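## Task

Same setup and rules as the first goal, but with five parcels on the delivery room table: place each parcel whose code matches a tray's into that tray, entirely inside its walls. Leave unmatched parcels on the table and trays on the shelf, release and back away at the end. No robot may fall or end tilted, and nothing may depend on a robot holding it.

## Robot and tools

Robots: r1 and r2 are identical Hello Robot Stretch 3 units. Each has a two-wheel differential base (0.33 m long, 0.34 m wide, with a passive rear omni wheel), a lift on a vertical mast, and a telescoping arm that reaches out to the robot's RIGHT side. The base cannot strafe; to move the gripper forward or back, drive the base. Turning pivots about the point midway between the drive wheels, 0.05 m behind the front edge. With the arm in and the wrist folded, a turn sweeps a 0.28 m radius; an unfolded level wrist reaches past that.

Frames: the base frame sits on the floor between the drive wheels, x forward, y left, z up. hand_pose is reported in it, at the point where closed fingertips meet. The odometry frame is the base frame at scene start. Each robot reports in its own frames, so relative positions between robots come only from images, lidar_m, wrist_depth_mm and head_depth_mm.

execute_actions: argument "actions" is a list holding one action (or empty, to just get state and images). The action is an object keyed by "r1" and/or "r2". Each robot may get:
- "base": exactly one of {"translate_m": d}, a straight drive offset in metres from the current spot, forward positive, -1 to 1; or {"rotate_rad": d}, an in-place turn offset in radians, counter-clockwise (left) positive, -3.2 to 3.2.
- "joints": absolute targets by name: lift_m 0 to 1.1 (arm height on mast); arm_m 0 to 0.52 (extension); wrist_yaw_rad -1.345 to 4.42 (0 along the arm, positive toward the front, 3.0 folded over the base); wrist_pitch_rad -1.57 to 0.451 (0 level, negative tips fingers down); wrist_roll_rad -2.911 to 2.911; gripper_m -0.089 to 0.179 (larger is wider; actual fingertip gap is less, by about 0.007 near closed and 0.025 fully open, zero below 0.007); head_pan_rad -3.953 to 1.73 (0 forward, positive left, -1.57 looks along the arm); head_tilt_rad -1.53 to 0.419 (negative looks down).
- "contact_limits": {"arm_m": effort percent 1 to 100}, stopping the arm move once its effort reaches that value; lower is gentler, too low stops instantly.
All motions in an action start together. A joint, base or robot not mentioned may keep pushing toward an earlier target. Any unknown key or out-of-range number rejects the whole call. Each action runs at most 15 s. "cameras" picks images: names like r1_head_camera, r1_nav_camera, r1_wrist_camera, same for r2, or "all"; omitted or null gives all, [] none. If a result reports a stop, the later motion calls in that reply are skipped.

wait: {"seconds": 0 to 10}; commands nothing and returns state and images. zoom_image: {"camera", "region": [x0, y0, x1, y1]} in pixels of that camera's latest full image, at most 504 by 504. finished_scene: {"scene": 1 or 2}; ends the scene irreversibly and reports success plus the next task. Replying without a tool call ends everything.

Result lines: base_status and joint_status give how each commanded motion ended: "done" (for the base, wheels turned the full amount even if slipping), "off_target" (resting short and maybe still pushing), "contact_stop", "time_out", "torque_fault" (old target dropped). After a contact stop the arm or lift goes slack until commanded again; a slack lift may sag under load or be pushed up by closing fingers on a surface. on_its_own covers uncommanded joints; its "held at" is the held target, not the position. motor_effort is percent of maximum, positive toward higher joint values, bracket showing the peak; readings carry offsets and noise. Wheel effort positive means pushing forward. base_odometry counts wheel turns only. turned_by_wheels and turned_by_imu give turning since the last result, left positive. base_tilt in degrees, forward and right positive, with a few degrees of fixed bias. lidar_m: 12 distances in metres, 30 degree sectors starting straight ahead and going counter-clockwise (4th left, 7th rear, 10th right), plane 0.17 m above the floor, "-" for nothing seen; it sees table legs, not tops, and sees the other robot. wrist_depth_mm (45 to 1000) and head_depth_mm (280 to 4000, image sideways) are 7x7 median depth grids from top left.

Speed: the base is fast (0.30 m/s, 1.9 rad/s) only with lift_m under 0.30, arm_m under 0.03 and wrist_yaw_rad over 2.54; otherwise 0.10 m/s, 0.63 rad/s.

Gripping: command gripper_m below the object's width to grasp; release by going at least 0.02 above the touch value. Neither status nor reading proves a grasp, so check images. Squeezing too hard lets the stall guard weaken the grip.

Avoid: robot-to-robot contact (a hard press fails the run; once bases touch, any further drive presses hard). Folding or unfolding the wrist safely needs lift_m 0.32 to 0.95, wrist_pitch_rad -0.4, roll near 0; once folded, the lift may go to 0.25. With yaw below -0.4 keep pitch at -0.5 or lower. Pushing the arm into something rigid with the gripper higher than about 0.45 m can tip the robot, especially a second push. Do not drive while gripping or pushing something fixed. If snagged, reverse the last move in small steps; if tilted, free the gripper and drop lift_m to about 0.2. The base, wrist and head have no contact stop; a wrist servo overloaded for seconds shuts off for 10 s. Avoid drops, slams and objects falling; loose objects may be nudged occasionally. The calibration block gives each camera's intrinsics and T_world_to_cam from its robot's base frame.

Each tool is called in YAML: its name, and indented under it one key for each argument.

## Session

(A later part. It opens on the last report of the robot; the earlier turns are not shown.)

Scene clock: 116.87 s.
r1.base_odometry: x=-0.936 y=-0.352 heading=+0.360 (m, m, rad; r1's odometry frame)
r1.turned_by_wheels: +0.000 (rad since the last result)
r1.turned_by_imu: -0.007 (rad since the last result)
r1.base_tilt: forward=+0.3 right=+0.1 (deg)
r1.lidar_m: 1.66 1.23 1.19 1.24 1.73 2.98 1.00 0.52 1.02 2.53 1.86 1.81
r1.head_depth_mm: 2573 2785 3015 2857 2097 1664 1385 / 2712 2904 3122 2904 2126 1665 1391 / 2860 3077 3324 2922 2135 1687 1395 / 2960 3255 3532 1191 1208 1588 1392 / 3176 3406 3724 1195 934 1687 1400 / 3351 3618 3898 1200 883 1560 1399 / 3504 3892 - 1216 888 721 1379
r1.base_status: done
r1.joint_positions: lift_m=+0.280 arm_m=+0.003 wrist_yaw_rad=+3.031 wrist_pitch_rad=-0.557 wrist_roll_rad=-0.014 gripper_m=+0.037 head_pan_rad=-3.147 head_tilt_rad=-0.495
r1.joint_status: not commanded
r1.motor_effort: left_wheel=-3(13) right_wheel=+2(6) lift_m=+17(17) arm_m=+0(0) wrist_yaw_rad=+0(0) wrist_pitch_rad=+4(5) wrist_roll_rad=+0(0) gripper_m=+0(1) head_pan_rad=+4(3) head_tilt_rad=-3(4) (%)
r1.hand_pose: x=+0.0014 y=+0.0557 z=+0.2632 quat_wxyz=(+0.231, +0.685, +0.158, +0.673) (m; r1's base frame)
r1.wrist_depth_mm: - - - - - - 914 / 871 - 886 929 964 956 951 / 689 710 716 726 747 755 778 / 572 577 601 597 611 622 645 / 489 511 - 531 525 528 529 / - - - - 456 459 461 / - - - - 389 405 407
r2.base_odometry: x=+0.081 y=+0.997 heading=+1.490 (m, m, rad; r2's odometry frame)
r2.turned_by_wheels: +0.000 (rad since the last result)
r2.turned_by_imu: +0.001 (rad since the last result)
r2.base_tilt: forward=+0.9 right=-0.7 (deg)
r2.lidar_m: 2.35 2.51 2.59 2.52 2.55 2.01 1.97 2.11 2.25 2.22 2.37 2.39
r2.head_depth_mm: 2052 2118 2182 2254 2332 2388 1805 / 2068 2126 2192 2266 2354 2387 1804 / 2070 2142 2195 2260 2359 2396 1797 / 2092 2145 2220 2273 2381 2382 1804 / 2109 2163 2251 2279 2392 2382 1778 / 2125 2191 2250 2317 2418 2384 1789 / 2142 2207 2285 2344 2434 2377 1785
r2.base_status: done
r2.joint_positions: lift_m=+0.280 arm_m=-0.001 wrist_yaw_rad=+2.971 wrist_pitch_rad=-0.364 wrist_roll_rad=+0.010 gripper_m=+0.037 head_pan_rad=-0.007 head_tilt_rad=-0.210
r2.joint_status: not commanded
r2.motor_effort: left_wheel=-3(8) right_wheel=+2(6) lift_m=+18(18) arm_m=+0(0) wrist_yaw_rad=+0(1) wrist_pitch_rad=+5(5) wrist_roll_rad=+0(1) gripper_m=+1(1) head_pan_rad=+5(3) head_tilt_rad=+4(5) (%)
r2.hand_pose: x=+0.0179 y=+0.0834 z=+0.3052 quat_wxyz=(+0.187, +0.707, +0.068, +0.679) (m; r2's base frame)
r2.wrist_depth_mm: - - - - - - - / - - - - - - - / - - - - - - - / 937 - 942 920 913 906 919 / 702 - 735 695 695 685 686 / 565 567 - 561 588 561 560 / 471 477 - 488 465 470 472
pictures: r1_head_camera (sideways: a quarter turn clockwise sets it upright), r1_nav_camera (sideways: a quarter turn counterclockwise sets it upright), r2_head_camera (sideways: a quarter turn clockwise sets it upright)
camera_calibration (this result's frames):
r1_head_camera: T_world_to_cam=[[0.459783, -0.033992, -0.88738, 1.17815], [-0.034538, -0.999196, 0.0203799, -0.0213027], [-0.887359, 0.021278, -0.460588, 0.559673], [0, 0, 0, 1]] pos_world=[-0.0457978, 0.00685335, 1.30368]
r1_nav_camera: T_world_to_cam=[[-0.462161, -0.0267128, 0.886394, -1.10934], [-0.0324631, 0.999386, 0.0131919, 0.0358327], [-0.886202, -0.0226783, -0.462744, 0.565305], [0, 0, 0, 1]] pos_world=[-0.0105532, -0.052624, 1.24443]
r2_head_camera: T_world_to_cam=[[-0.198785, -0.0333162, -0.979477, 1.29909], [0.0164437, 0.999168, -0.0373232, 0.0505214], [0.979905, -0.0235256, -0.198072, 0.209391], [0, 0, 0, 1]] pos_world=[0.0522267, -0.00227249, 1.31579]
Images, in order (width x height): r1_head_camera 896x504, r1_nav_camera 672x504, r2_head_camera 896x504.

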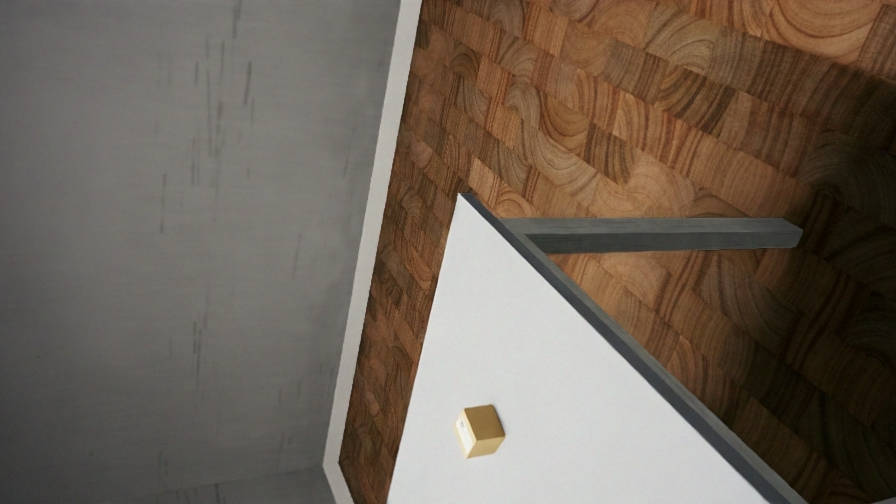

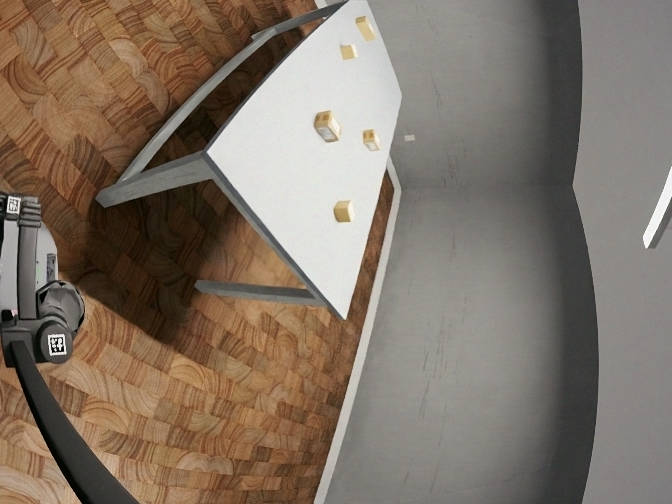

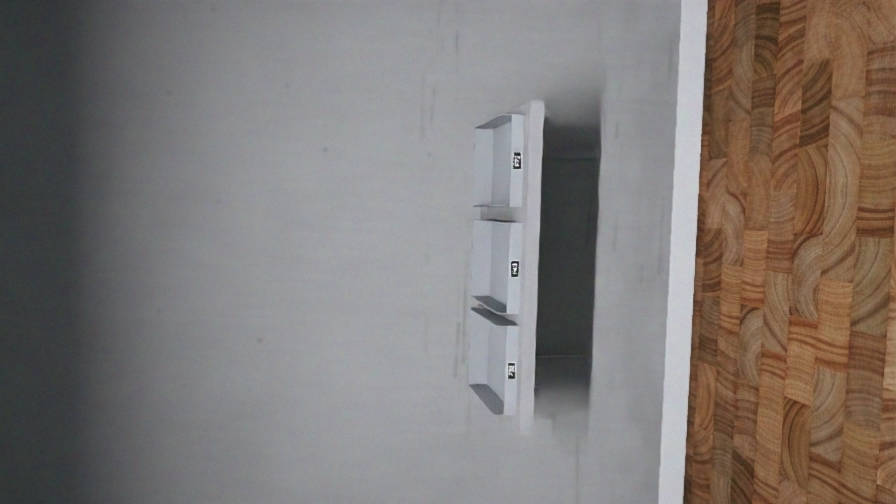

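zoom_image:
  camera: "r2_head_camera"
  region: [495, 140, 540, 190]

zoom_image:
  camera: "r2_head_camera"
  region: [492, 245, 537, 295]

zoom_image:
  camera: "r2_head_camera"
  region: [490, 347, 535, 397]

Region (495, 140, 540, 190) of r2_head_camera's 896x504 image, scaled by 10.080, with more detail than that image has; it fills the left 454 columns of this view, and the rest is white.

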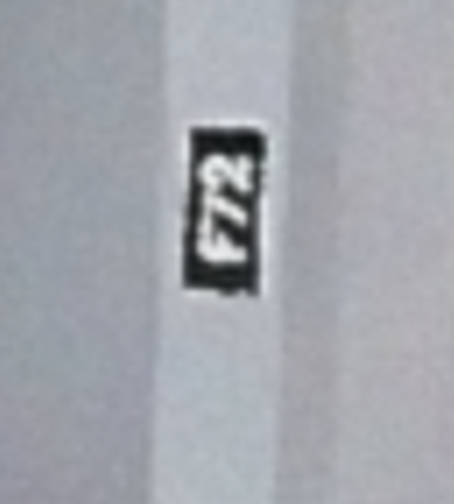

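Region (492, 245, 537, 295) of r2_head_camera's 896x504 image, scaled by 10.080, with more detail than that image has; it fills the left 454 columns of this view, and the rest is white.

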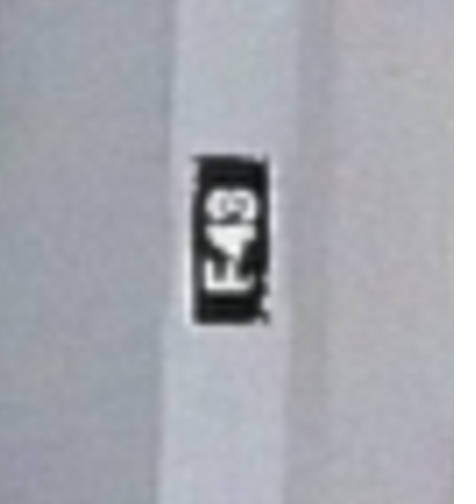

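Region (490, 347, 535, 397) of r2_head_camera's 896x504 image, scaled by 10.080, with more detail than that image has; it fills the left 454 columns of this view, and the rest is white.

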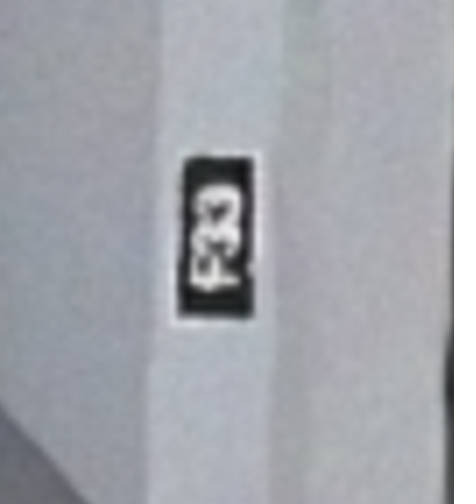

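execute_actions:
  actions:
    - {"r1":{"base":{"rotate_rad":-2.09},"joints":{"lift_m":0.6,"head_pan_rad":-1.2,"head_tilt_rad":-0.7}},"r2":{"base":{"translate_m":0.6},"joints":{"head_tilt_rad":-0.3}}}
  cameras: ["r1_nav_camera","r1_head_camera","r2_head_camera"]

zoom_image:
  camera: "r2_head_camera"
  region: [480, 60, 600, 480]

Scene clock: 141.70 s.
r1.base_odometry: x=-0.936 y=-0.352 heading=-1.730 (m, m, rad; r1's odometry frame)
r1.turned_by_wheels: -2.090 (rad since the last result)
r1.turned_by_imu: -2.059 (rad since the last result)
r1.base_tilt: forward=+0.3 right=+0.1 (deg)
r1.lidar_m: 1.07 2.48 1.86 1.81 1.64 1.23 1.19 1.25 1.75 2.97 1.00 0.52
r1.head_depth_mm: 2557 2828 2713 2079 1708 1435 1242 / 2662 2904 2737 2088 1705 1435 1233 / 2735 3032 2735 2103 1710 1441 1237 / 2861 3181 2762 2102 1703 1434 1235 / 2944 3345 1152 1290 1583 1437 1244 / 3044 3380 1115 939 1705 1438 1246 / 3203 3488 1119 859 1580 1446 1242
r1.base_status: done
r1.joint_positions: lift_m=+0.600 arm_m=+0.003 wrist_yaw_rad=+3.031 wrist_pitch_rad=-0.557 wrist_roll_rad=-0.014 gripper_m=+0.037 head_pan_rad=-1.207 head_tilt_rad=-0.692
r1.joint_status: all done
r1.motor_effort: left_wheel=+1(8) right_wheel=-3(9) lift_m=+33(38) arm_m=+0(0) wrist_yaw_rad=+0(0) wrist_pitch_rad=+4(4) wrist_roll_rad=+0(0) gripper_m=+1(0) head_pan_rad=+4(34) head_tilt_rad=-5(23) (%)
r1.hand_pose: x=+0.0014 y=+0.0556 z=+0.5825 quat_wxyz=(+0.231, +0.685, +0.158, +0.673) (m; r1's base frame)
r1.wrist_depth_mm: - - - - - - - / - - - - - - - / - - - - - - - / - - - - - - - / 884 903 - 935 911 940 955 / 785 763 - 804 822 810 828 / 687 690 686 700 705 722 738
r2.base_odometry: x=+0.130 y=+1.595 heading=+1.490 (m, m, rad; r2's odometry frame)
r2.turned_by_wheels: +0.000 (rad since the last result)
r2.turned_by_imu: +0.002 (rad since the last result)
r2.base_tilt: forward=+0.8 right=-0.6 (deg)
r2.lidar_m: 1.75 1.87 2.54 2.50 2.64 2.62 2.57 2.74 2.31 2.27 2.28 1.78
r2.head_depth_mm: 1491 1561 1617 1699 1780 1864 1633 / 1504 1562 1634 1690 1493 1890 1627 / 1506 1572 1641 1697 1819 1893 1631 / 1516 1584 1668 1702 1839 1930 1626 / 1522 1600 1667 1724 1846 1920 1619 / 1527 1601 1674 1731 1855 1939 1612 / 1551 1613 1682 1773 1877 1946 1614
r2.base_status: done
r2.joint_positions: lift_m=+0.280 arm_m=-0.001 wrist_yaw_rad=+2.971 wrist_pitch_rad=-0.364 wrist_roll_rad=+0.010 gripper_m=+0.037 head_pan_rad=-0.007 head_tilt_rad=-0.297
r2.joint_status: all done
r2.motor_effort: left_wheel=-3(8) right_wheel=+2(5) lift_m=+18(18) arm_m=+0(0) wrist_yaw_rad=+0(0) wrist_pitch_rad=+4(5) wrist_roll_rad=+0(0) gripper_m=+1(1) head_pan_rad=+3(4) head_tilt_rad=-2(10) (%)
r2.hand_pose: x=+0.0179 y=+0.0834 z=+0.3052 quat_wxyz=(+0.187, +0.707, +0.068, +0.679) (m; r2's base frame)
r2.wrist_depth_mm: - - - - - - - / - - - - - - - / - - - - - - - / 918 - 937 911 927 907 909 / 712 - 740 693 699 694 695 / 566 566 - 563 585 562 552 / 479 472 - 488 463 471 468
pictures: r1_head_camera (sideways: a quarter turn clockwise sets it upright), r1_nav_camera (sideways: a quarter turn counterclockwise sets it upright), r2_head_camera (sideways: a quarter turn clockwise sets it upright)
camera_calibration (this result's frames):
r1_head_camera: T_world_to_cam=[[-0.192831, 0.594966, -0.780277, 1.04248], [0.945545, 0.325179, 0.0142776, -0.0193322], [0.262225, -0.735033, -0.625271, 0.766921], [0, 0, 0, 1]] pos_world=[0.0181959, -0.0502399, 1.29323]
r1_nav_camera: T_world_to_cam=[[0.25022, -0.575058, 0.778908, -0.973533], [-0.919667, -0.392661, 0.00554092, 0.0512078], [0.302661, -0.717722, -0.627114, 0.771904], [0, 0, 0, 1]] pos_world=[0.0570664, 0.0142821, 1.24208]
r2_head_camera: T_world_to_cam=[[-0.283031, -0.0327433, -0.958552, 1.27226], [0.0131656, 0.99919, -0.0380189, 0.0514428], [0.95902, -0.0233804, -0.282371, 0.319239], [0, 0, 0, 1]] pos_world=[0.0532542, -0.00227934, 1.31162]
Images, in order (width x height): r1_head_camera 896x504, r1_nav_camera 672x504, r2_head_camera 896x504.

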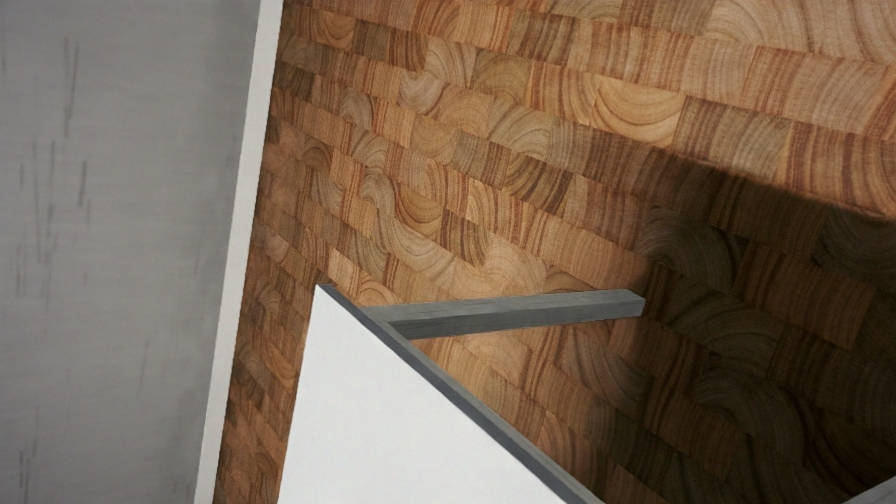

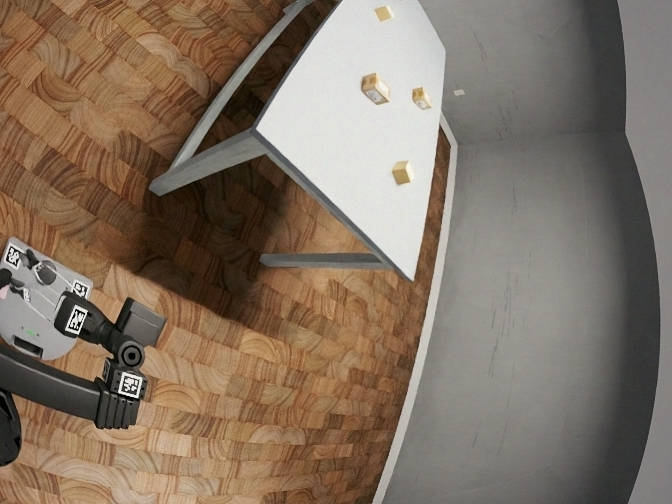

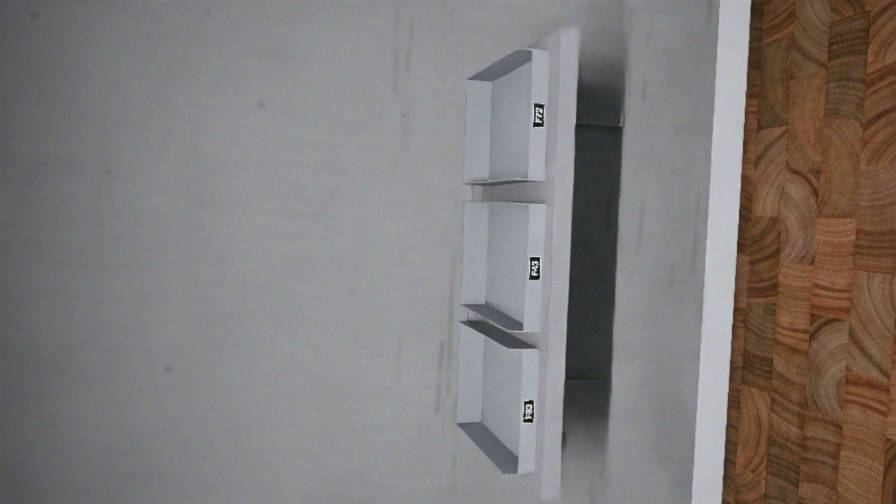

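Region (480, 60, 600, 480) of r2_head_camera's 896x504 image, scaled by 1.200, with more detail than that image has; it fills the left 144 columns of this view, and the rest is white.

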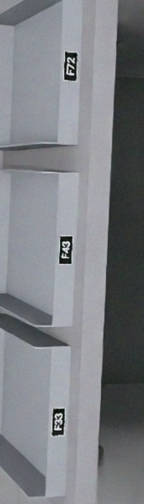

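zoom_image:
  camera: "r2_head_camera"
  region: [515, 90, 565, 140]

zoom_image:
  camera: "r2_head_camera"
  region: [510, 243, 560, 293]

zoom_image:
  camera: "r2_head_camera"
  region: [505, 386, 555, 436]

Region (515, 90, 565, 140) of r2_head_camera's 896x504 image, scaled by 10.080, with more detail than that image has.

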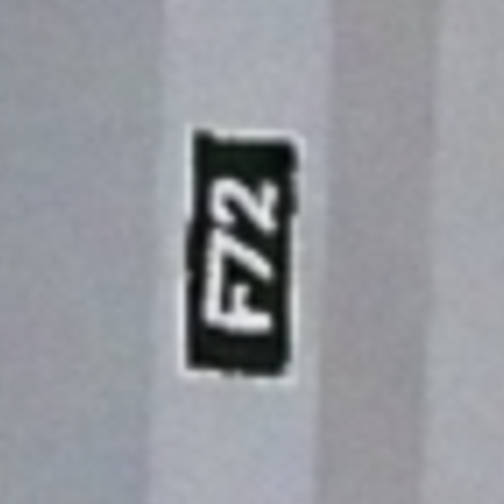

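Region (510, 243, 560, 293) of r2_head_camera's 896x504 image, scaled by 10.080, with more detail than that image has.

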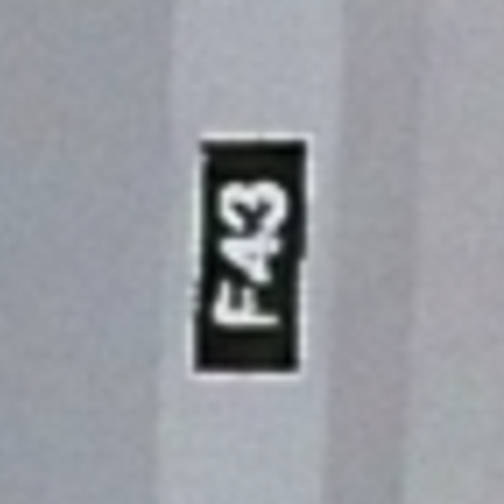

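Region (505, 386, 555, 436) of r2_head_camera's 896x504 image, scaled by 10.080, with more detail than that image has.

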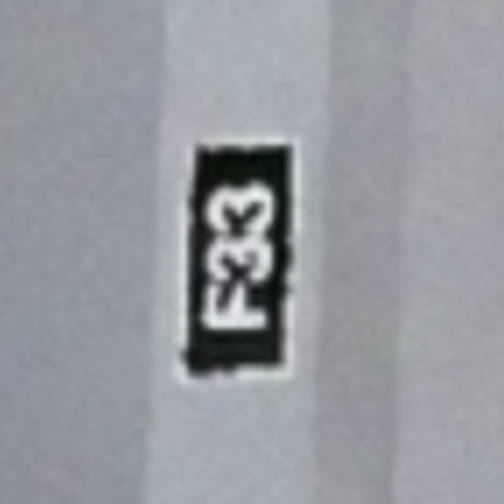

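execute_actions:
  actions:
    - {"r1":{"base":{"rotate_rad":-0.04},"joints":{"lift_m":0.68,"wrist_pitch_rad":-0.4}},"r2":{"base":{"rotate_rad":0.0}}}
  cameras: []

execute_actions:
  actions:
    - {"r1":{"base":{"translate_m":0.3},"joints":{"lift_m":0.93}},"r2":{"base":{"translate_m":-0.9}}}
  cameras: ["r1_nav_camera","r1_head_camera","r2_head_camera"]

Scene clock: 165.70 s.
r1.base_odometry: x=-0.936 y=-0.352 heading=-1.770 (m, m, rad; r1's odometry frame)
r1.turned_by_wheels: -0.040 (rad since the last result)
r1.turned_by_imu: -0.040 (rad since the last result)
r1.base_tilt: forward=+0.3 right=+0.0 (deg)
r1.lidar_m: 0.92 2.58 1.88 1.81 1.71 1.24 1.19 1.23 1.69 2.97 1.00 0.52
r1.head_depth_mm: 2546 2792 2734 2092 1699 1431 1240 / 2633 2884 2718 2105 1706 1429 1240 / 2729 2993 2736 2091 1703 1434 1244 / 2829 3116 2770 2098 1724 1444 1238 / 2898 3238 2631 1913 1612 1430 1244 / 2955 3336 1120 989 1696 1447 1242 / 3065 3415 1122 859 1617 1443 1241
r1.base_status: done
r1.joint_positions: lift_m=+0.680 arm_m=+0.003 wrist_yaw_rad=+3.031 wrist_pitch_rad=-0.422 wrist_roll_rad=-0.014 gripper_m=+0.037 head_pan_rad=-1.207 head_tilt_rad=-0.692
r1.joint_status: all done
r1.motor_effort: left_wheel=+1(5) right_wheel=-3(7) lift_m=+33(39) arm_m=+0(0) wrist_yaw_rad=+0(1) wrist_pitch_rad=+7(7) wrist_roll_rad=+0(0) gripper_m=+0(0) head_pan_rad=+3(2) head_tilt_rad=-5(5) (%)
r1.hand_pose: x=+0.0035 y=+0.0745 z=+0.6913 quat_wxyz=(+0.186, +0.693, +0.111, +0.687) (m; r1's base frame)
r1.wrist_depth_mm: - - - - - - - / - - - - - - - / - - - - - - - / - - - - - - - / - - - - - - - / 963 968 - - - - - / 841 846 - 842 841 879 883
r2.base_odometry: x=+0.130 y=+1.595 heading=+1.490 (m, m, rad; r2's odometry frame)
r2.turned_by_wheels: +0.000 (rad since the last result)
r2.turned_by_imu: +0.001 (rad since the last result)
r2.base_tilt: forward=+0.9 right=-0.7 (deg)
r2.lidar_m: 1.75 1.87 2.54 2.49 2.65 2.62 2.57 2.74 2.32 2.27 2.29 1.78
r2.head_depth_mm: 1491 1550 1619 1700 1775 1860 1639 / 1495 1569 1640 1684 1488 1894 1630 / 1504 1573 1646 1702 1821 1901 1624 / 1518 1578 1660 1699 1820 1929 1626 / 1528 1593 1672 1720 1853 1930 1619 / 1537 1609 1681 1721 1862 1923 1622 / 1544 1620 1693 1762 1868 1956 1606
r2.base_status: done
r2.joint_positions: lift_m=+0.280 arm_m=-0.001 wrist_yaw_rad=+2.971 wrist_pitch_rad=-0.364 wrist_roll_rad=+0.010 gripper_m=+0.037 head_pan_rad=-0.007 head_tilt_rad=-0.297
r2.joint_status: not commanded
r2.motor_effort: left_wheel=-1(1) right_wheel=+1(1) lift_m=+18(18) arm_m=-1(0) wrist_yaw_rad=+1(0) wrist_pitch_rad=+5(5) wrist_roll_rad=+1(0) gripper_m=+1(0) head_pan_rad=+4(6) head_tilt_rad=-1(3) (%)
r2.hand_pose: x=+0.0179 y=+0.0834 z=+0.3052 quat_wxyz=(+0.187, +0.707, +0.068, +0.679) (m; r2's base frame)
r2.wrist_depth_mm: - - - - - - - / - - - - - - - / - - - - - - - / 927 - 923 915 919 914 918 / 708 - 733 707 691 701 702 / 563 568 - 566 586 561 560 / 479 478 - 489 465 466 473
pictures: none
No camera images: the call's "cameras" was empty. Leave "cameras" out to get every camera's image.

Scene clock: 170.47 s.
r1.base_odometry: x=-0.995 y=-0.646 heading=-1.770 (m, m, rad; r1's odometry frame)
r1.turned_by_wheels: +0.000 (rad since the last result)
r1.turned_by_imu: +0.001 (rad since the last result)
r1.base_tilt: forward=+0.2 right=+0.1 (deg)
r1.lidar_m: 0.92 2.58 1.88 1.81 1.87 1.55 1.49 1.54 2.10 0.89 0.29 0.34
r1.head_depth_mm: 2557 2821 2711 2096 1707 1533 - / 2661 2938 2791 2095 1706 - - / 2733 2990 2740 883 1308 - - / 2750 3105 2766 857 694 987 1220 / 2892 3260 1117 853 694 586 516 / 2966 3319 1118 857 695 587 516 / 3061 3411 1117 859 696 586 528
r1.base_status: done
r1.joint_positions: lift_m=+0.930 arm_m=+0.003 wrist_yaw_rad=+3.031 wrist_pitch_rad=-0.422 wrist_roll_rad=-0.014 gripper_m=+0.037 head_pan_rad=-1.207 head_tilt_rad=-0.692
r1.joint_status: all done
r1.motor_effort: left_wheel=+0(6) right_wheel=-3(4) lift_m=+33(35) arm_m=+0(0) wrist_yaw_rad=+0(0) wrist_pitch_rad=+7(8) wrist_roll_rad=+0(0) gripper_m=+0(0) head_pan_rad=+3(3) head_tilt_rad=-5(5) (%)
r1.hand_pose: x=+0.0035 y=+0.0746 z=+0.9414 quat_wxyz=(+0.186, +0.693, +0.111, +0.687) (m; r1's base frame)
r1.wrist_depth_mm: - - - - - - - / - - - - - - - / - - - - - - - / - - - - - - - / - - - - - - - / - - - - - - - / - - - - - - -
r2.base_odometry: x=+0.056 y=+0.698 heading=+1.490 (m, m, rad; r2's odometry frame)
r2.turned_by_wheels: +0.000 (rad since the last result)
r2.turned_by_imu: +0.001 (rad since the last result)
r2.base_tilt: forward=+0.9 right=-0.7 (deg)
r2.lidar_m: 2.64 2.82 2.62 2.55 2.16 1.71 1.68 1.80 2.23 2.19 2.34 2.68
r2.head_depth_mm: 2259 2359 2482 2586 2644 2109 1630 / 2260 2382 2506 2605 2690 2089 1623 / 2278 2397 2499 2565 2704 2075 1629 / 2314 2420 2516 2651 2730 2065 1631 / 2314 2423 2553 2643 2735 2078 1618 / 2333 2424 2560 2676 2759 2068 1619 / 2351 2442 2568 2701 2793 2059 1607
r2.base_status: done
r2.joint_positions: lift_m=+0.280 arm_m=-0.001 wrist_yaw_rad=+2.971 wrist_pitch_rad=-0.364 wrist_roll_rad=+0.010 gripper_m=+0.037 head_pan_rad=-0.007 head_tilt_rad=-0.297
r2.joint_status: not commanded
r2.motor_effort: left_wheel=-3(12) right_wheel=+2(4) lift_m=+18(18) arm_m=+0(0) wrist_yaw_rad=+0(0) wrist_pitch_rad=+5(5) wrist_roll_rad=+0(1) gripper_m=+1(1) head_pan_rad=+5(4) head_tilt_rad=-1(3) (%)
r2.hand_pose: x=+0.0179 y=+0.0834 z=+0.3052 quat_wxyz=(+0.187, +0.707, +0.068, +0.679) (m; r2's base frame)
r2.wrist_depth_mm: - - - - - - - / - - - - - - - / - - - - - - - / 923 - 922 896 919 903 921 / 710 - 734 696 702 693 695 / 572 564 - 563 579 570 560 / 477 473 - 488 463 468 472
pictures: r1_head_camera (sideways: a quarter turn clockwise sets it upright), r1_nav_camera (sideways: a quarter turn counterclockwise sets it upright), r2_head_camera (sideways: a quarter turn clockwise sets it upright)
camera_calibration (this result's frames):
r1_head_camera: T_world_to_cam=[[-0.192831, 0.594966, -0.780277, 1.04248], [0.945545, 0.325179, 0.0142776, -0.0193322], [0.262225, -0.735033, -0.625271, 0.766921], [0, 0, 0, 1]] pos_world=[0.0181959, -0.0502399, 1.29323]
r1_nav_camera: T_world_to_cam=[[0.25022, -0.575058, 0.778908, -0.973533], [-0.919667, -0.392661, 0.00554093, 0.0512078], [0.302661, -0.717722, -0.627113, 0.771904], [0, 0, 0, 1]] pos_world=[0.0570664, 0.0142821, 1.24208]
r2_head_camera: T_world_to_cam=[[-0.283179, -0.0327424, -0.958508, 1.2722], [0.0131596, 0.99919, -0.0380199, 0.0514441], [0.958977, -0.02338, -0.282519, 0.319432], [0, 0, 0, 1]] pos_world=[0.0532557, -0.00227935, 1.31161]
Images, in order (width x height): r1_head_camera 896x504, r1_nav_camera 672x504, r2_head_camera 896x504.

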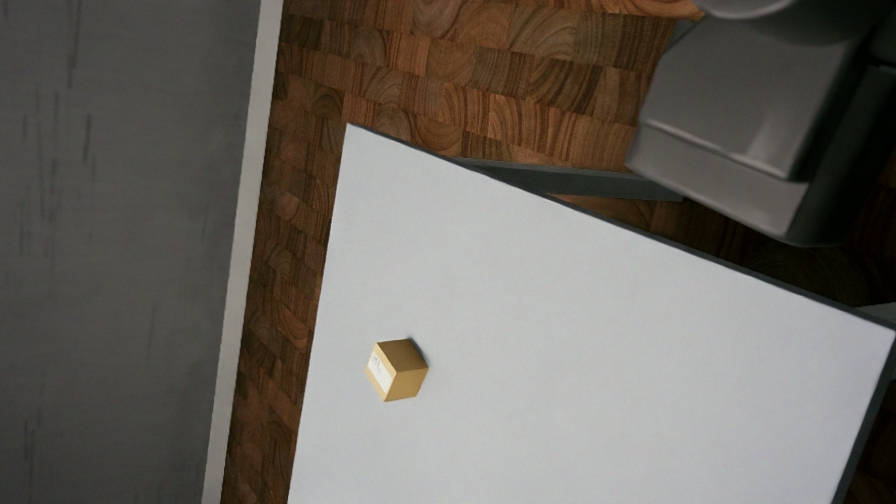

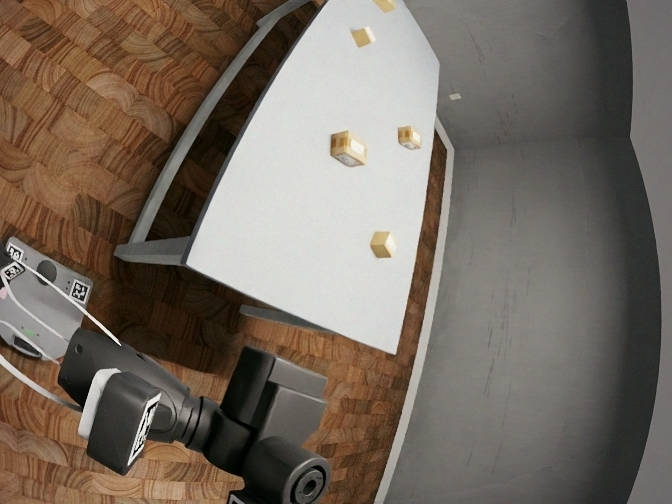

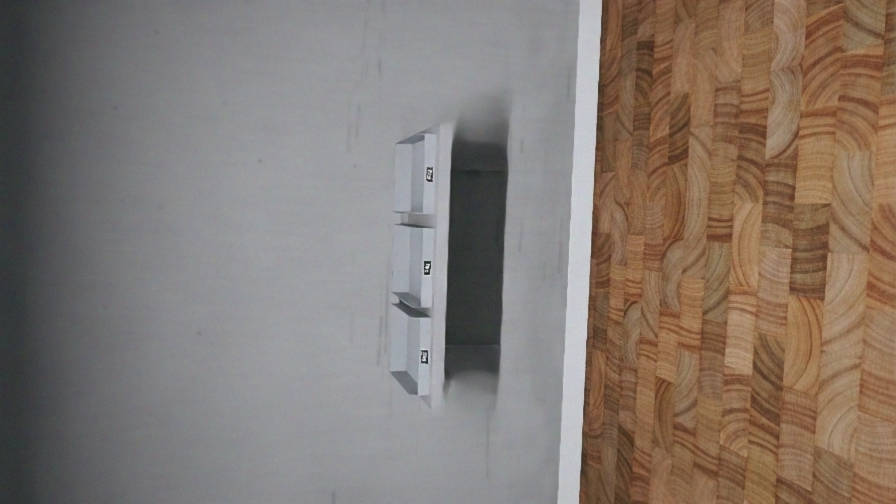

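execute_actions:
  actions:
    - {"r1":{"base":{"translate_m":0.42},"joints":{"lift_m":0.9,"wrist_yaw_rad":0.0,"arm_m":0.25,"gripper_m":0.13,"head_pan_rad":-1.3,"head_tilt_rad":-0.75}},"r2":{"base":{"translate_m":-0.5}}}
  cameras: ["r1_wrist_camera","r1_head_camera","r1_nav_camera"]

Scene clock: 207.53 s.
r1.base_odometry: x=-1.078 y=-1.058 heading=-1.770 (m, m, rad; r1's odometry frame)
r1.turned_by_wheels: +0.000 (rad since the last result)
r1.turned_by_imu: +0.001 (rad since the last result)
r1.base_tilt: forward=+0.3 right=+0.1 (deg)
r1.lidar_m: 0.92 2.52 1.88 1.81 1.88 1.99 1.91 0.33 0.25 0.24 0.25 0.34
r1.head_depth_mm: 2575 2865 - - 662 563 492 / 2667 2955 2598 777 663 564 492 / 2676 2992 1010 803 662 564 493 / 2780 3034 1016 803 631 566 493 / 2833 3139 1015 805 648 565 503 / 2907 3152 1016 805 667 568 514 / 2955 3280 1019 805 666 568 523
r1.base_status: done
r1.joint_positions: lift_m=+0.900 arm_m=+0.250 wrist_yaw_rad=+0.003 wrist_pitch_rad=-0.421 wrist_roll_rad=-0.014 gripper_m=+0.130 head_pan_rad=-1.293 head_tilt_rad=-0.741
r1.joint_status: all done
r1.motor_effort: left_wheel=+0(6) right_wheel=-3(4) lift_m=+17(31) arm_m=+4(4) wrist_yaw_rad=-4(6) wrist_pitch_rad=+7(7) wrist_roll_rad=+0(0) gripper_m=+0(80) head_pan_rad=-2(11) head_tilt_rad=-6(12) (%)
r1.hand_pose: x=-0.0208 y=-0.6185 z=+0.9123 quat_wxyz=(+0.697, +0.150, -0.686, -0.146) (m; r1's base frame)
r1.wrist_depth_mm: - - - - - - - / - - - - - - - / - - - - - - - / 458 467 474 492 493 - - / 376 396 392 396 404 431 - / 324 - 317 289 339 343 - / 273 272 284 283 292 - -
r2.base_odometry: x=+0.016 y=+0.199 heading=+1.489 (m, m, rad; r2's odometry frame)
r2.turned_by_wheels: +0.000 (rad since the last result)
r2.turned_by_imu: +0.002 (rad since the last result)
r2.base_tilt: forward=+0.9 right=-0.7 (deg)
r2.lidar_m: 3.14 3.36 2.65 2.60 1.54 1.20 1.18 1.26 1.85 2.15 2.30 3.21
r2.head_depth_mm: 2671 2788 2930 3059 2943 2098 1629 / 2687 2817 2932 3082 2938 2100 1634 / 2715 2824 2953 3090 2903 2094 1635 / 2737 2866 2966 3148 2885 2079 1615 / 2757 2871 3009 3173 2909 2087 1624 / 2763 2908 3040 3218 2892 2064 1615 / 2787 2900 3063 3222 2847 2065 1615
r2.base_status: done
r2.joint_positions: lift_m=+0.280 arm_m=-0.001 wrist_yaw_rad=+2.971 wrist_pitch_rad=-0.364 wrist_roll_rad=+0.010 gripper_m=+0.037 head_pan_rad=-0.007 head_tilt_rad=-0.297
r2.joint_status: not commanded
r2.motor_effort: left_wheel=-3(12) right_wheel=+2(4) lift_m=+18(18) arm_m=+0(1) wrist_yaw_rad=-1(0) wrist_pitch_rad=+5(5) wrist_roll_rad=+0(0) gripper_m=+1(1) head_pan_rad=+6(5) head_tilt_rad=-1(2) (%)
r2.hand_pose: x=+0.0179 y=+0.0834 z=+0.3052 quat_wxyz=(+0.187, +0.707, +0.068, +0.679) (m; r2's base frame)
r2.wrist_depth_mm: - - - - - - - / - - - - - - - / - - - - - - - / 943 - 944 928 902 921 908 / 703 - 732 696 700 690 688 / 565 565 - 568 579 563 558 / 476 475 - 491 463 474 475
pictures: r1_head_camera (sideways: a quarter turn clockwise sets it upright), r1_nav_camera (sideways: a quarter turn counterclockwise sets it upright), r1_wrist_camera
camera_calibration (this result's frames):
r1_head_camera: T_world_to_cam=[[-0.151185, 0.645458, -0.748683, 1.00104], [0.97021, 0.241936, 0.0126601, -0.0173761], [0.189305, -0.724466, -0.662807, 0.816192], [0, 0, 0, 1]] pos_world=[0.0136921, -0.0506252, 1.29066]
r1_nav_camera: T_world_to_cam=[[0.210056, -0.630498, 0.747227, -0.931994], [-0.949994, -0.312247, 0.00358777, 0.0539359], [0.231057, -0.710615, -0.664559, 0.82105], [0, 0, 0, 1]] pos_world=[0.0573002, 0.0126712, 1.24185]
r1_wrist_camera: T_world_to_cam=[[-0.997113, -0.0313719, 0.0691479, -0.112407], [-0.0750989, 0.541951, -0.837048, 1.13591], [-0.011215, -0.839824, -0.542743, 0.140325], [0, 0, 0, 1]] pos_world=[-0.0252033, -0.501287, 1.03475]
Images, in order (width x height): r1_head_camera 896x504, r1_nav_camera 672x504, r1_wrist_camera 644x364.

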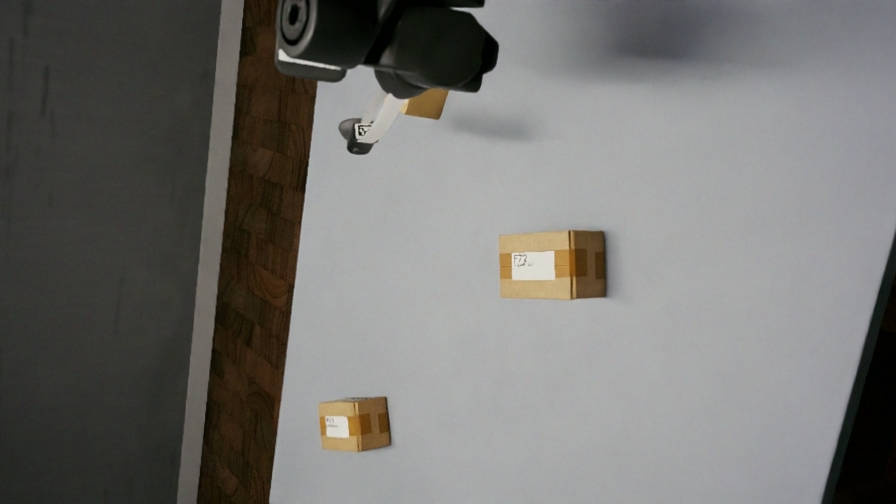

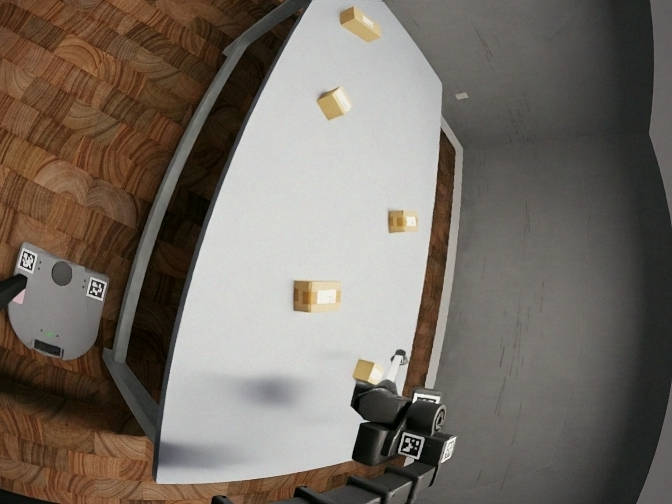

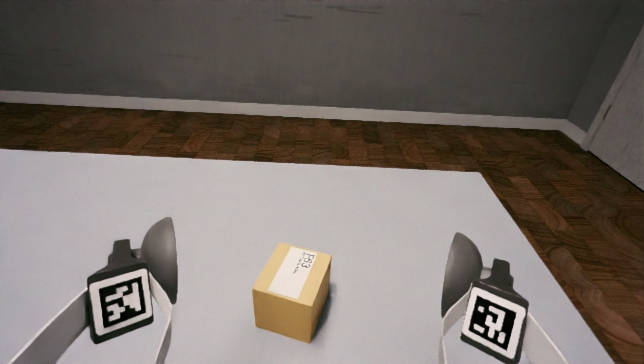

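zoom_image:
  camera: "r1_wrist_camera"
  region: [245, 230, 345, 330]

zoom_image:
  camera: "r1_head_camera"
  region: [495, 225, 615, 305]

zoom_image:
  camera: "r1_head_camera"
  region: [312, 390, 400, 460]

Region (245, 230, 345, 330) of r1_wrist_camera's 644x364 image, scaled by 5.040.

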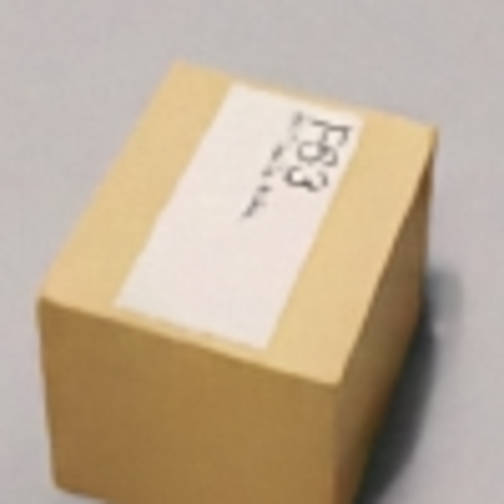

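Region (495, 225, 615, 305) of r1_head_camera's 896x504 image, scaled by 4.200, with more detail than that image has.

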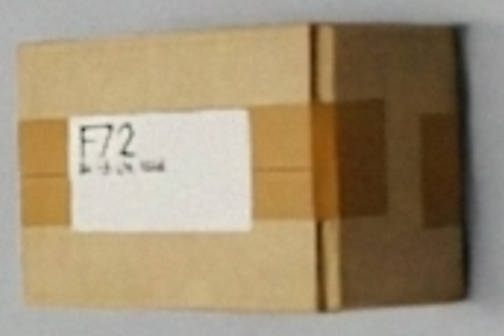

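Region (312, 390, 400, 460) of r1_head_camera's 896x504 image, scaled by 5.727, with more detail than that image has; it fills the top 401 rows of this view, and the rest is white.

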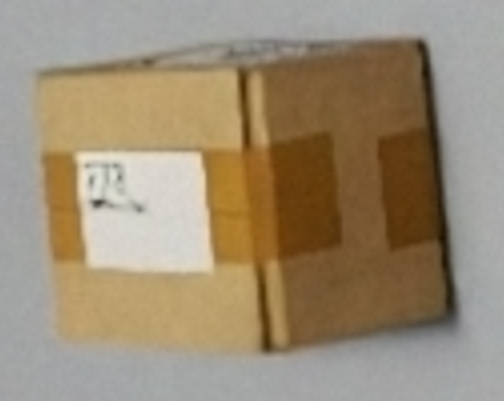

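execute_actions:
  actions:
    - {"r1":{"joints":{"arm_m":0.31}},"r2":{"base":{"rotate_rad":-1.64}}}
  cameras: ["r1_wrist_camera","r2_nav_camera"]

zoom_image:
  camera: "r1_wrist_camera"
  region: [240, 270, 360, 364]

Scene clock: 215.37 s.
r1.base_odometry: x=-1.078 y=-1.058 heading=-1.770 (m, m, rad; r1's odometry frame)
r1.turned_by_wheels: +0.000 (rad since the last result)
r1.turned_by_imu: -0.001 (rad since the last result)
r1.base_tilt: forward=+0.3 right=+0.0 (deg)
r1.lidar_m: 0.92 2.51 1.88 1.81 1.88 1.98 1.91 0.32 0.25 0.24 0.25 0.34
r1.head_depth_mm: 2566 2865 - 774 662 565 493 / 2612 2921 2608 777 661 566 493 / 2694 2960 1015 802 661 567 493 / 2764 2987 1022 799 631 567 493 / 2850 3091 1015 802 648 566 503 / 2916 3151 1016 804 664 566 512 / 2921 3211 1018 806 666 567 523
r1.base_status: not commanded
r1.joint_positions: lift_m=+0.900 arm_m=+0.310 wrist_yaw_rad=+0.003 wrist_pitch_rad=-0.421 wrist_roll_rad=-0.014 gripper_m=+0.130 head_pan_rad=-1.293 head_tilt_rad=-0.741
r1.joint_status: all done
r1.motor_effort: left_wheel=+1(1) right_wheel=-3(3) lift_m=+17(17) arm_m=+4(5) wrist_yaw_rad=-3(3) wrist_pitch_rad=+7(7) wrist_roll_rad=+0(0) gripper_m=+0(0) head_pan_rad=-3(2) head_tilt_rad=-5(6) (%)
r1.hand_pose: x=-0.0209 y=-0.6785 z=+0.9123 quat_wxyz=(+0.697, +0.150, -0.686, -0.146) (m; r1's base frame)
r1.wrist_depth_mm: - - - - - - - / - - - - - - - / - - - - - - - / 453 461 474 - - - - / 374 391 384 398 404 429 - / 318 - 331 335 338 350 - / 276 276 277 246 291 - -
r2.base_odometry: x=+0.016 y=+0.199 heading=-0.150 (m, m, rad; r2's odometry frame)
r2.turned_by_wheels: -1.640 (rad since the last result)
r2.turned_by_imu: -1.618 (rad since the last result)
r2.base_tilt: forward=+0.8 right=-0.6 (deg)
r2.lidar_m: 2.14 2.25 3.18 3.15 3.30 2.67 2.60 1.62 1.22 1.18 1.24 1.74
r2.head_depth_mm: 1854 1934 2035 2139 2249 2093 1623 / 1851 1934 2028 2125 2244 2104 1632 / 1855 1942 2037 2130 2251 2093 1634 / 1860 1945 2029 2136 2265 2083 1629 / 1859 1942 2035 2131 2257 2084 1614 / 1865 1936 2034 2145 2252 2071 1620 / 1854 1953 2043 2164 2240 2051 1613
r2.base_status: done
r2.joint_positions: lift_m=+0.280 arm_m=-0.001 wrist_yaw_rad=+2.971 wrist_pitch_rad=-0.364 wrist_roll_rad=+0.010 gripper_m=+0.037 head_pan_rad=-0.007 head_tilt_rad=-0.297
r2.joint_status: not commanded
r2.motor_effort: left_wheel=+2(12) right_wheel=-1(4) lift_m=+18(18) arm_m=-1(1) wrist_yaw_rad=+0(0) wrist_pitch_rad=+5(4) wrist_roll_rad=+0(0) gripper_m=+1(1) head_pan_rad=+5(5) head_tilt_rad=-2(1) (%)
r2.hand_pose: x=+0.0179 y=+0.0834 z=+0.3052 quat_wxyz=(+0.187, +0.707, +0.068, +0.679) (m; r2's base frame)
r2.wrist_depth_mm: - - - - - - - / - - - - - - - / - - - - - - - / 943 - 937 918 919 916 917 / 704 - 728 691 700 696 705 / 559 569 - 560 584 562 557 / 474 475 - 483 461 468 471
pictures: r1_wrist_camera, r2_nav_camera (sideways: a quarter turn counterclockwise sets it upright)
camera_calibration (this result's frames):
r1_wrist_camera: T_world_to_cam=[[-0.997129, -0.0308729, 0.0691478, -0.114063], [-0.0748277, 0.541989, -0.837048, 1.16845], [-0.0116353, -0.839818, -0.542743, 0.0899341], [0, 0, 0, 1]] pos_world=[-0.0252567, -0.561279, 1.03475]
r2_nav_camera: T_world_to_cam=[[0.313959, -0.0230482, 0.949157, -1.19152], [-0.0113068, -0.999725, -0.0205362, 0.0722876], [0.949369, -0.00428442, -0.314133, 0.354675], [0, 0, 0, 1]] pos_world=[0.0381884, 0.0463248, 1.24384]
Images, in order (width x height): r1_wrist_camera 644x364, r2_nav_camera 672x504.

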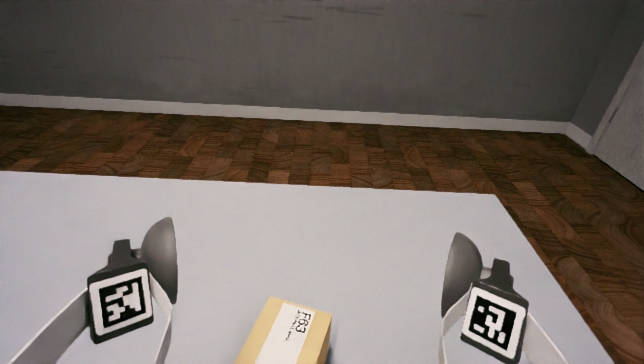

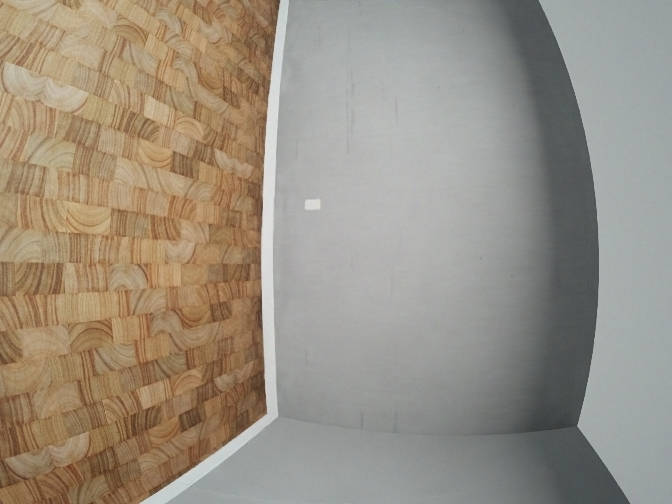

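Region (240, 270, 360, 364) of r1_wrist_camera's 644x364 image, scaled by 4.200; it fills the top 395 rows of this view, and the rest is white.

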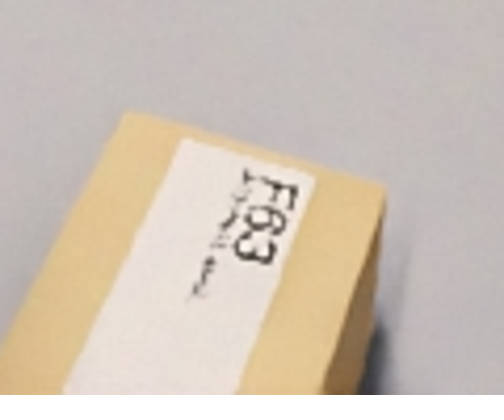

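execute_actions:
  actions:
    - {"r1":{"base":{"translate_m":0.155},"joints":{"arm_m":0.07,"head_pan_rad":-1.35,"head_tilt_rad":-0.6}},"r2":{"base":{"rotate_rad":1.2}}}
  cameras: ["r1_wrist_camera","r1_head_camera"]

Scene clock: 239.07 s.
r1.base_odometry: x=-1.109 y=-1.210 heading=-1.770 (m, m, rad; r1's odometry frame)
r1.turned_by_wheels: +0.000 (rad since the last result)
r1.turned_by_imu: +0.000 (rad since the last result)
r1.base_tilt: forward=+0.3 right=+0.1 (deg)
r1.lidar_m: 0.92 2.35 1.88 1.81 1.88 2.15 2.06 0.34 0.25 0.24 0.25 0.34
r1.head_depth_mm: 2518 2768 2938 964 805 - - / 2578 2855 3004 964 806 - - / 2642 2873 3007 971 782 611 529 / 2657 2910 3153 971 758 625 530 / 2705 2946 3135 935 761 625 532 / 2765 3050 3291 980 764 627 532 / 2820 3133 3304 979 766 626 534
r1.base_status: done
r1.joint_positions: lift_m=+0.900 arm_m=+0.070 wrist_yaw_rad=+0.002 wrist_pitch_rad=-0.421 wrist_roll_rad=-0.014 gripper_m=+0.130 head_pan_rad=-1.343 head_tilt_rad=-0.606
r1.joint_status: all done
r1.motor_effort: left_wheel=+1(4) right_wheel=-2(3) lift_m=+17(17) arm_m=-3(3) wrist_yaw_rad=-2(3) wrist_pitch_rad=+7(7) wrist_roll_rad=+0(1) gripper_m=+0(0) head_pan_rad=-2(9) head_tilt_rad=+2(16) (%)
r1.hand_pose: x=-0.0211 y=-0.4393 z=+0.9123 quat_wxyz=(+0.697, +0.150, -0.686, -0.147) (m; r1's base frame)
r1.wrist_depth_mm: - - - - - - - / - - - - - - - / 584 599 605 638 658 677 - / 448 445 483 481 447 515 - / 371 396 391 394 406 413 422 / 320 - 329 336 341 349 350 / 275 277 279 240 293 - 301
r2.base_odometry: x=+0.016 y=+0.199 heading=+1.049 (m, m, rad; r2's odometry frame)
r2.turned_by_wheels: +1.200 (rad since the last result)
r2.turned_by_imu: +1.188 (rad since the last result)
r2.base_tilt: forward=+0.8 right=-0.7 (deg)
r2.lidar_m: 3.16 3.14 3.21 2.61 2.61 1.44 1.18 1.18 1.31 2.09 2.15 2.38
r2.head_depth_mm: 3065 3100 3172 3257 2931 2094 1631 / 3129 3305 3473 3624 2931 2103 1625 / 3033 3182 3329 3502 2908 2087 1621 / 2914 3054 3186 3351 2906 2090 1617 / 2811 2956 3055 3233 2882 2087 1620 / 2726 2804 2962 3106 2881 2078 1615 / 2631 2754 2864 2991 2869 2067 1609
r2.base_status: done
r2.joint_positions: lift_m=+0.280 arm_m=-0.001 wrist_yaw_rad=+2.971 wrist_pitch_rad=-0.364 wrist_roll_rad=+0.010 gripper_m=+0.037 head_pan_rad=-0.007 head_tilt_rad=-0.297
r2.joint_status: not commanded
r2.motor_effort: left_wheel=-3(9) right_wheel=+2(6) lift_m=+18(18) arm_m=-1(1) wrist_yaw_rad=+0(0) wrist_pitch_rad=+5(5) wrist_roll_rad=+0(0) gripper_m=+1(0) head_pan_rad=+5(5) head_tilt_rad=-2(1) (%)
r2.hand_pose: x=+0.0179 y=+0.0834 z=+0.3052 quat_wxyz=(+0.187, +0.707, +0.068, +0.679) (m; r2's base frame)
r2.wrist_depth_mm: - - - - - - - / - - - - - - - / - - - - - - - / 934 - 912 919 929 911 903 / 704 - 737 698 691 698 701 / 572 565 - 565 584 557 563 / 474 475 - 488 467 474 470
pictures: r1_head_camera (sideways: a quarter turn clockwise sets it upright), r1_wrist_camera
camera_calibration (this result's frames):
r1_head_camera: T_world_to_cam=[[-0.0947195, 0.548255, -0.83093, 1.10791], [0.980614, 0.19521, 0.0170192, -0.0231172], [0.171537, -0.813209, -0.556116, 0.677508], [0, 0, 0, 1]] pos_world=[0.0113925, -0.0519508, 1.29777]
r1_wrist_camera: T_world_to_cam=[[-0.997149, -0.0301998, 0.0691479, -0.106534], [-0.0744618, 0.542039, -0.837048, 1.03883], [-0.0122022, -0.83981, -0.542743, 0.290791], [0, 0, 0, 1]] pos_world=[-0.0253288, -0.322097, 1.03475]
Images, in order (width x height): r1_head_camera 896x504, r1_wrist_camera 644x364.

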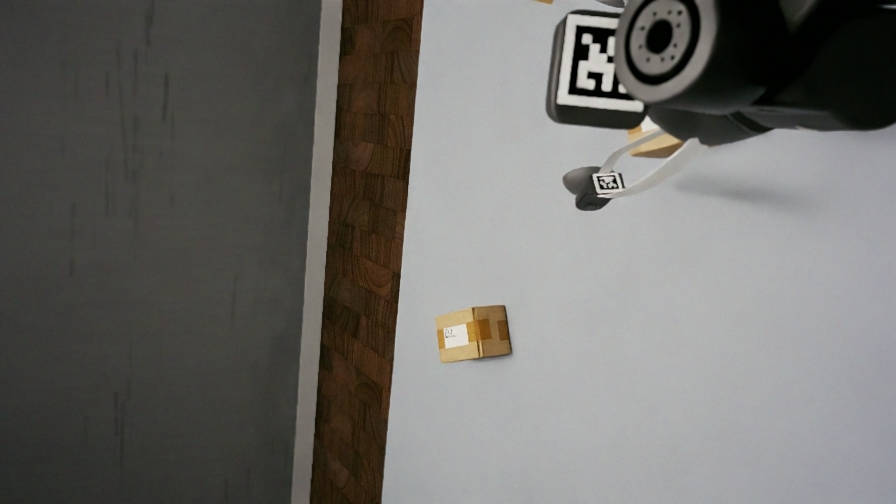

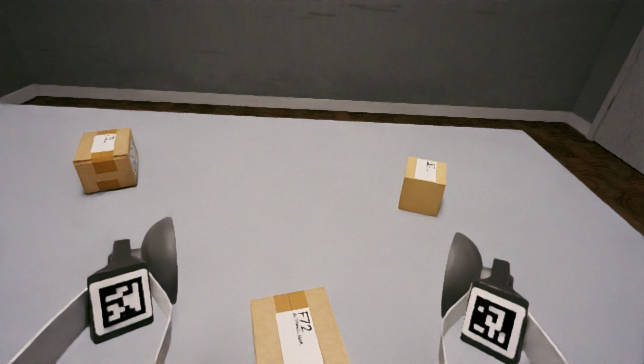

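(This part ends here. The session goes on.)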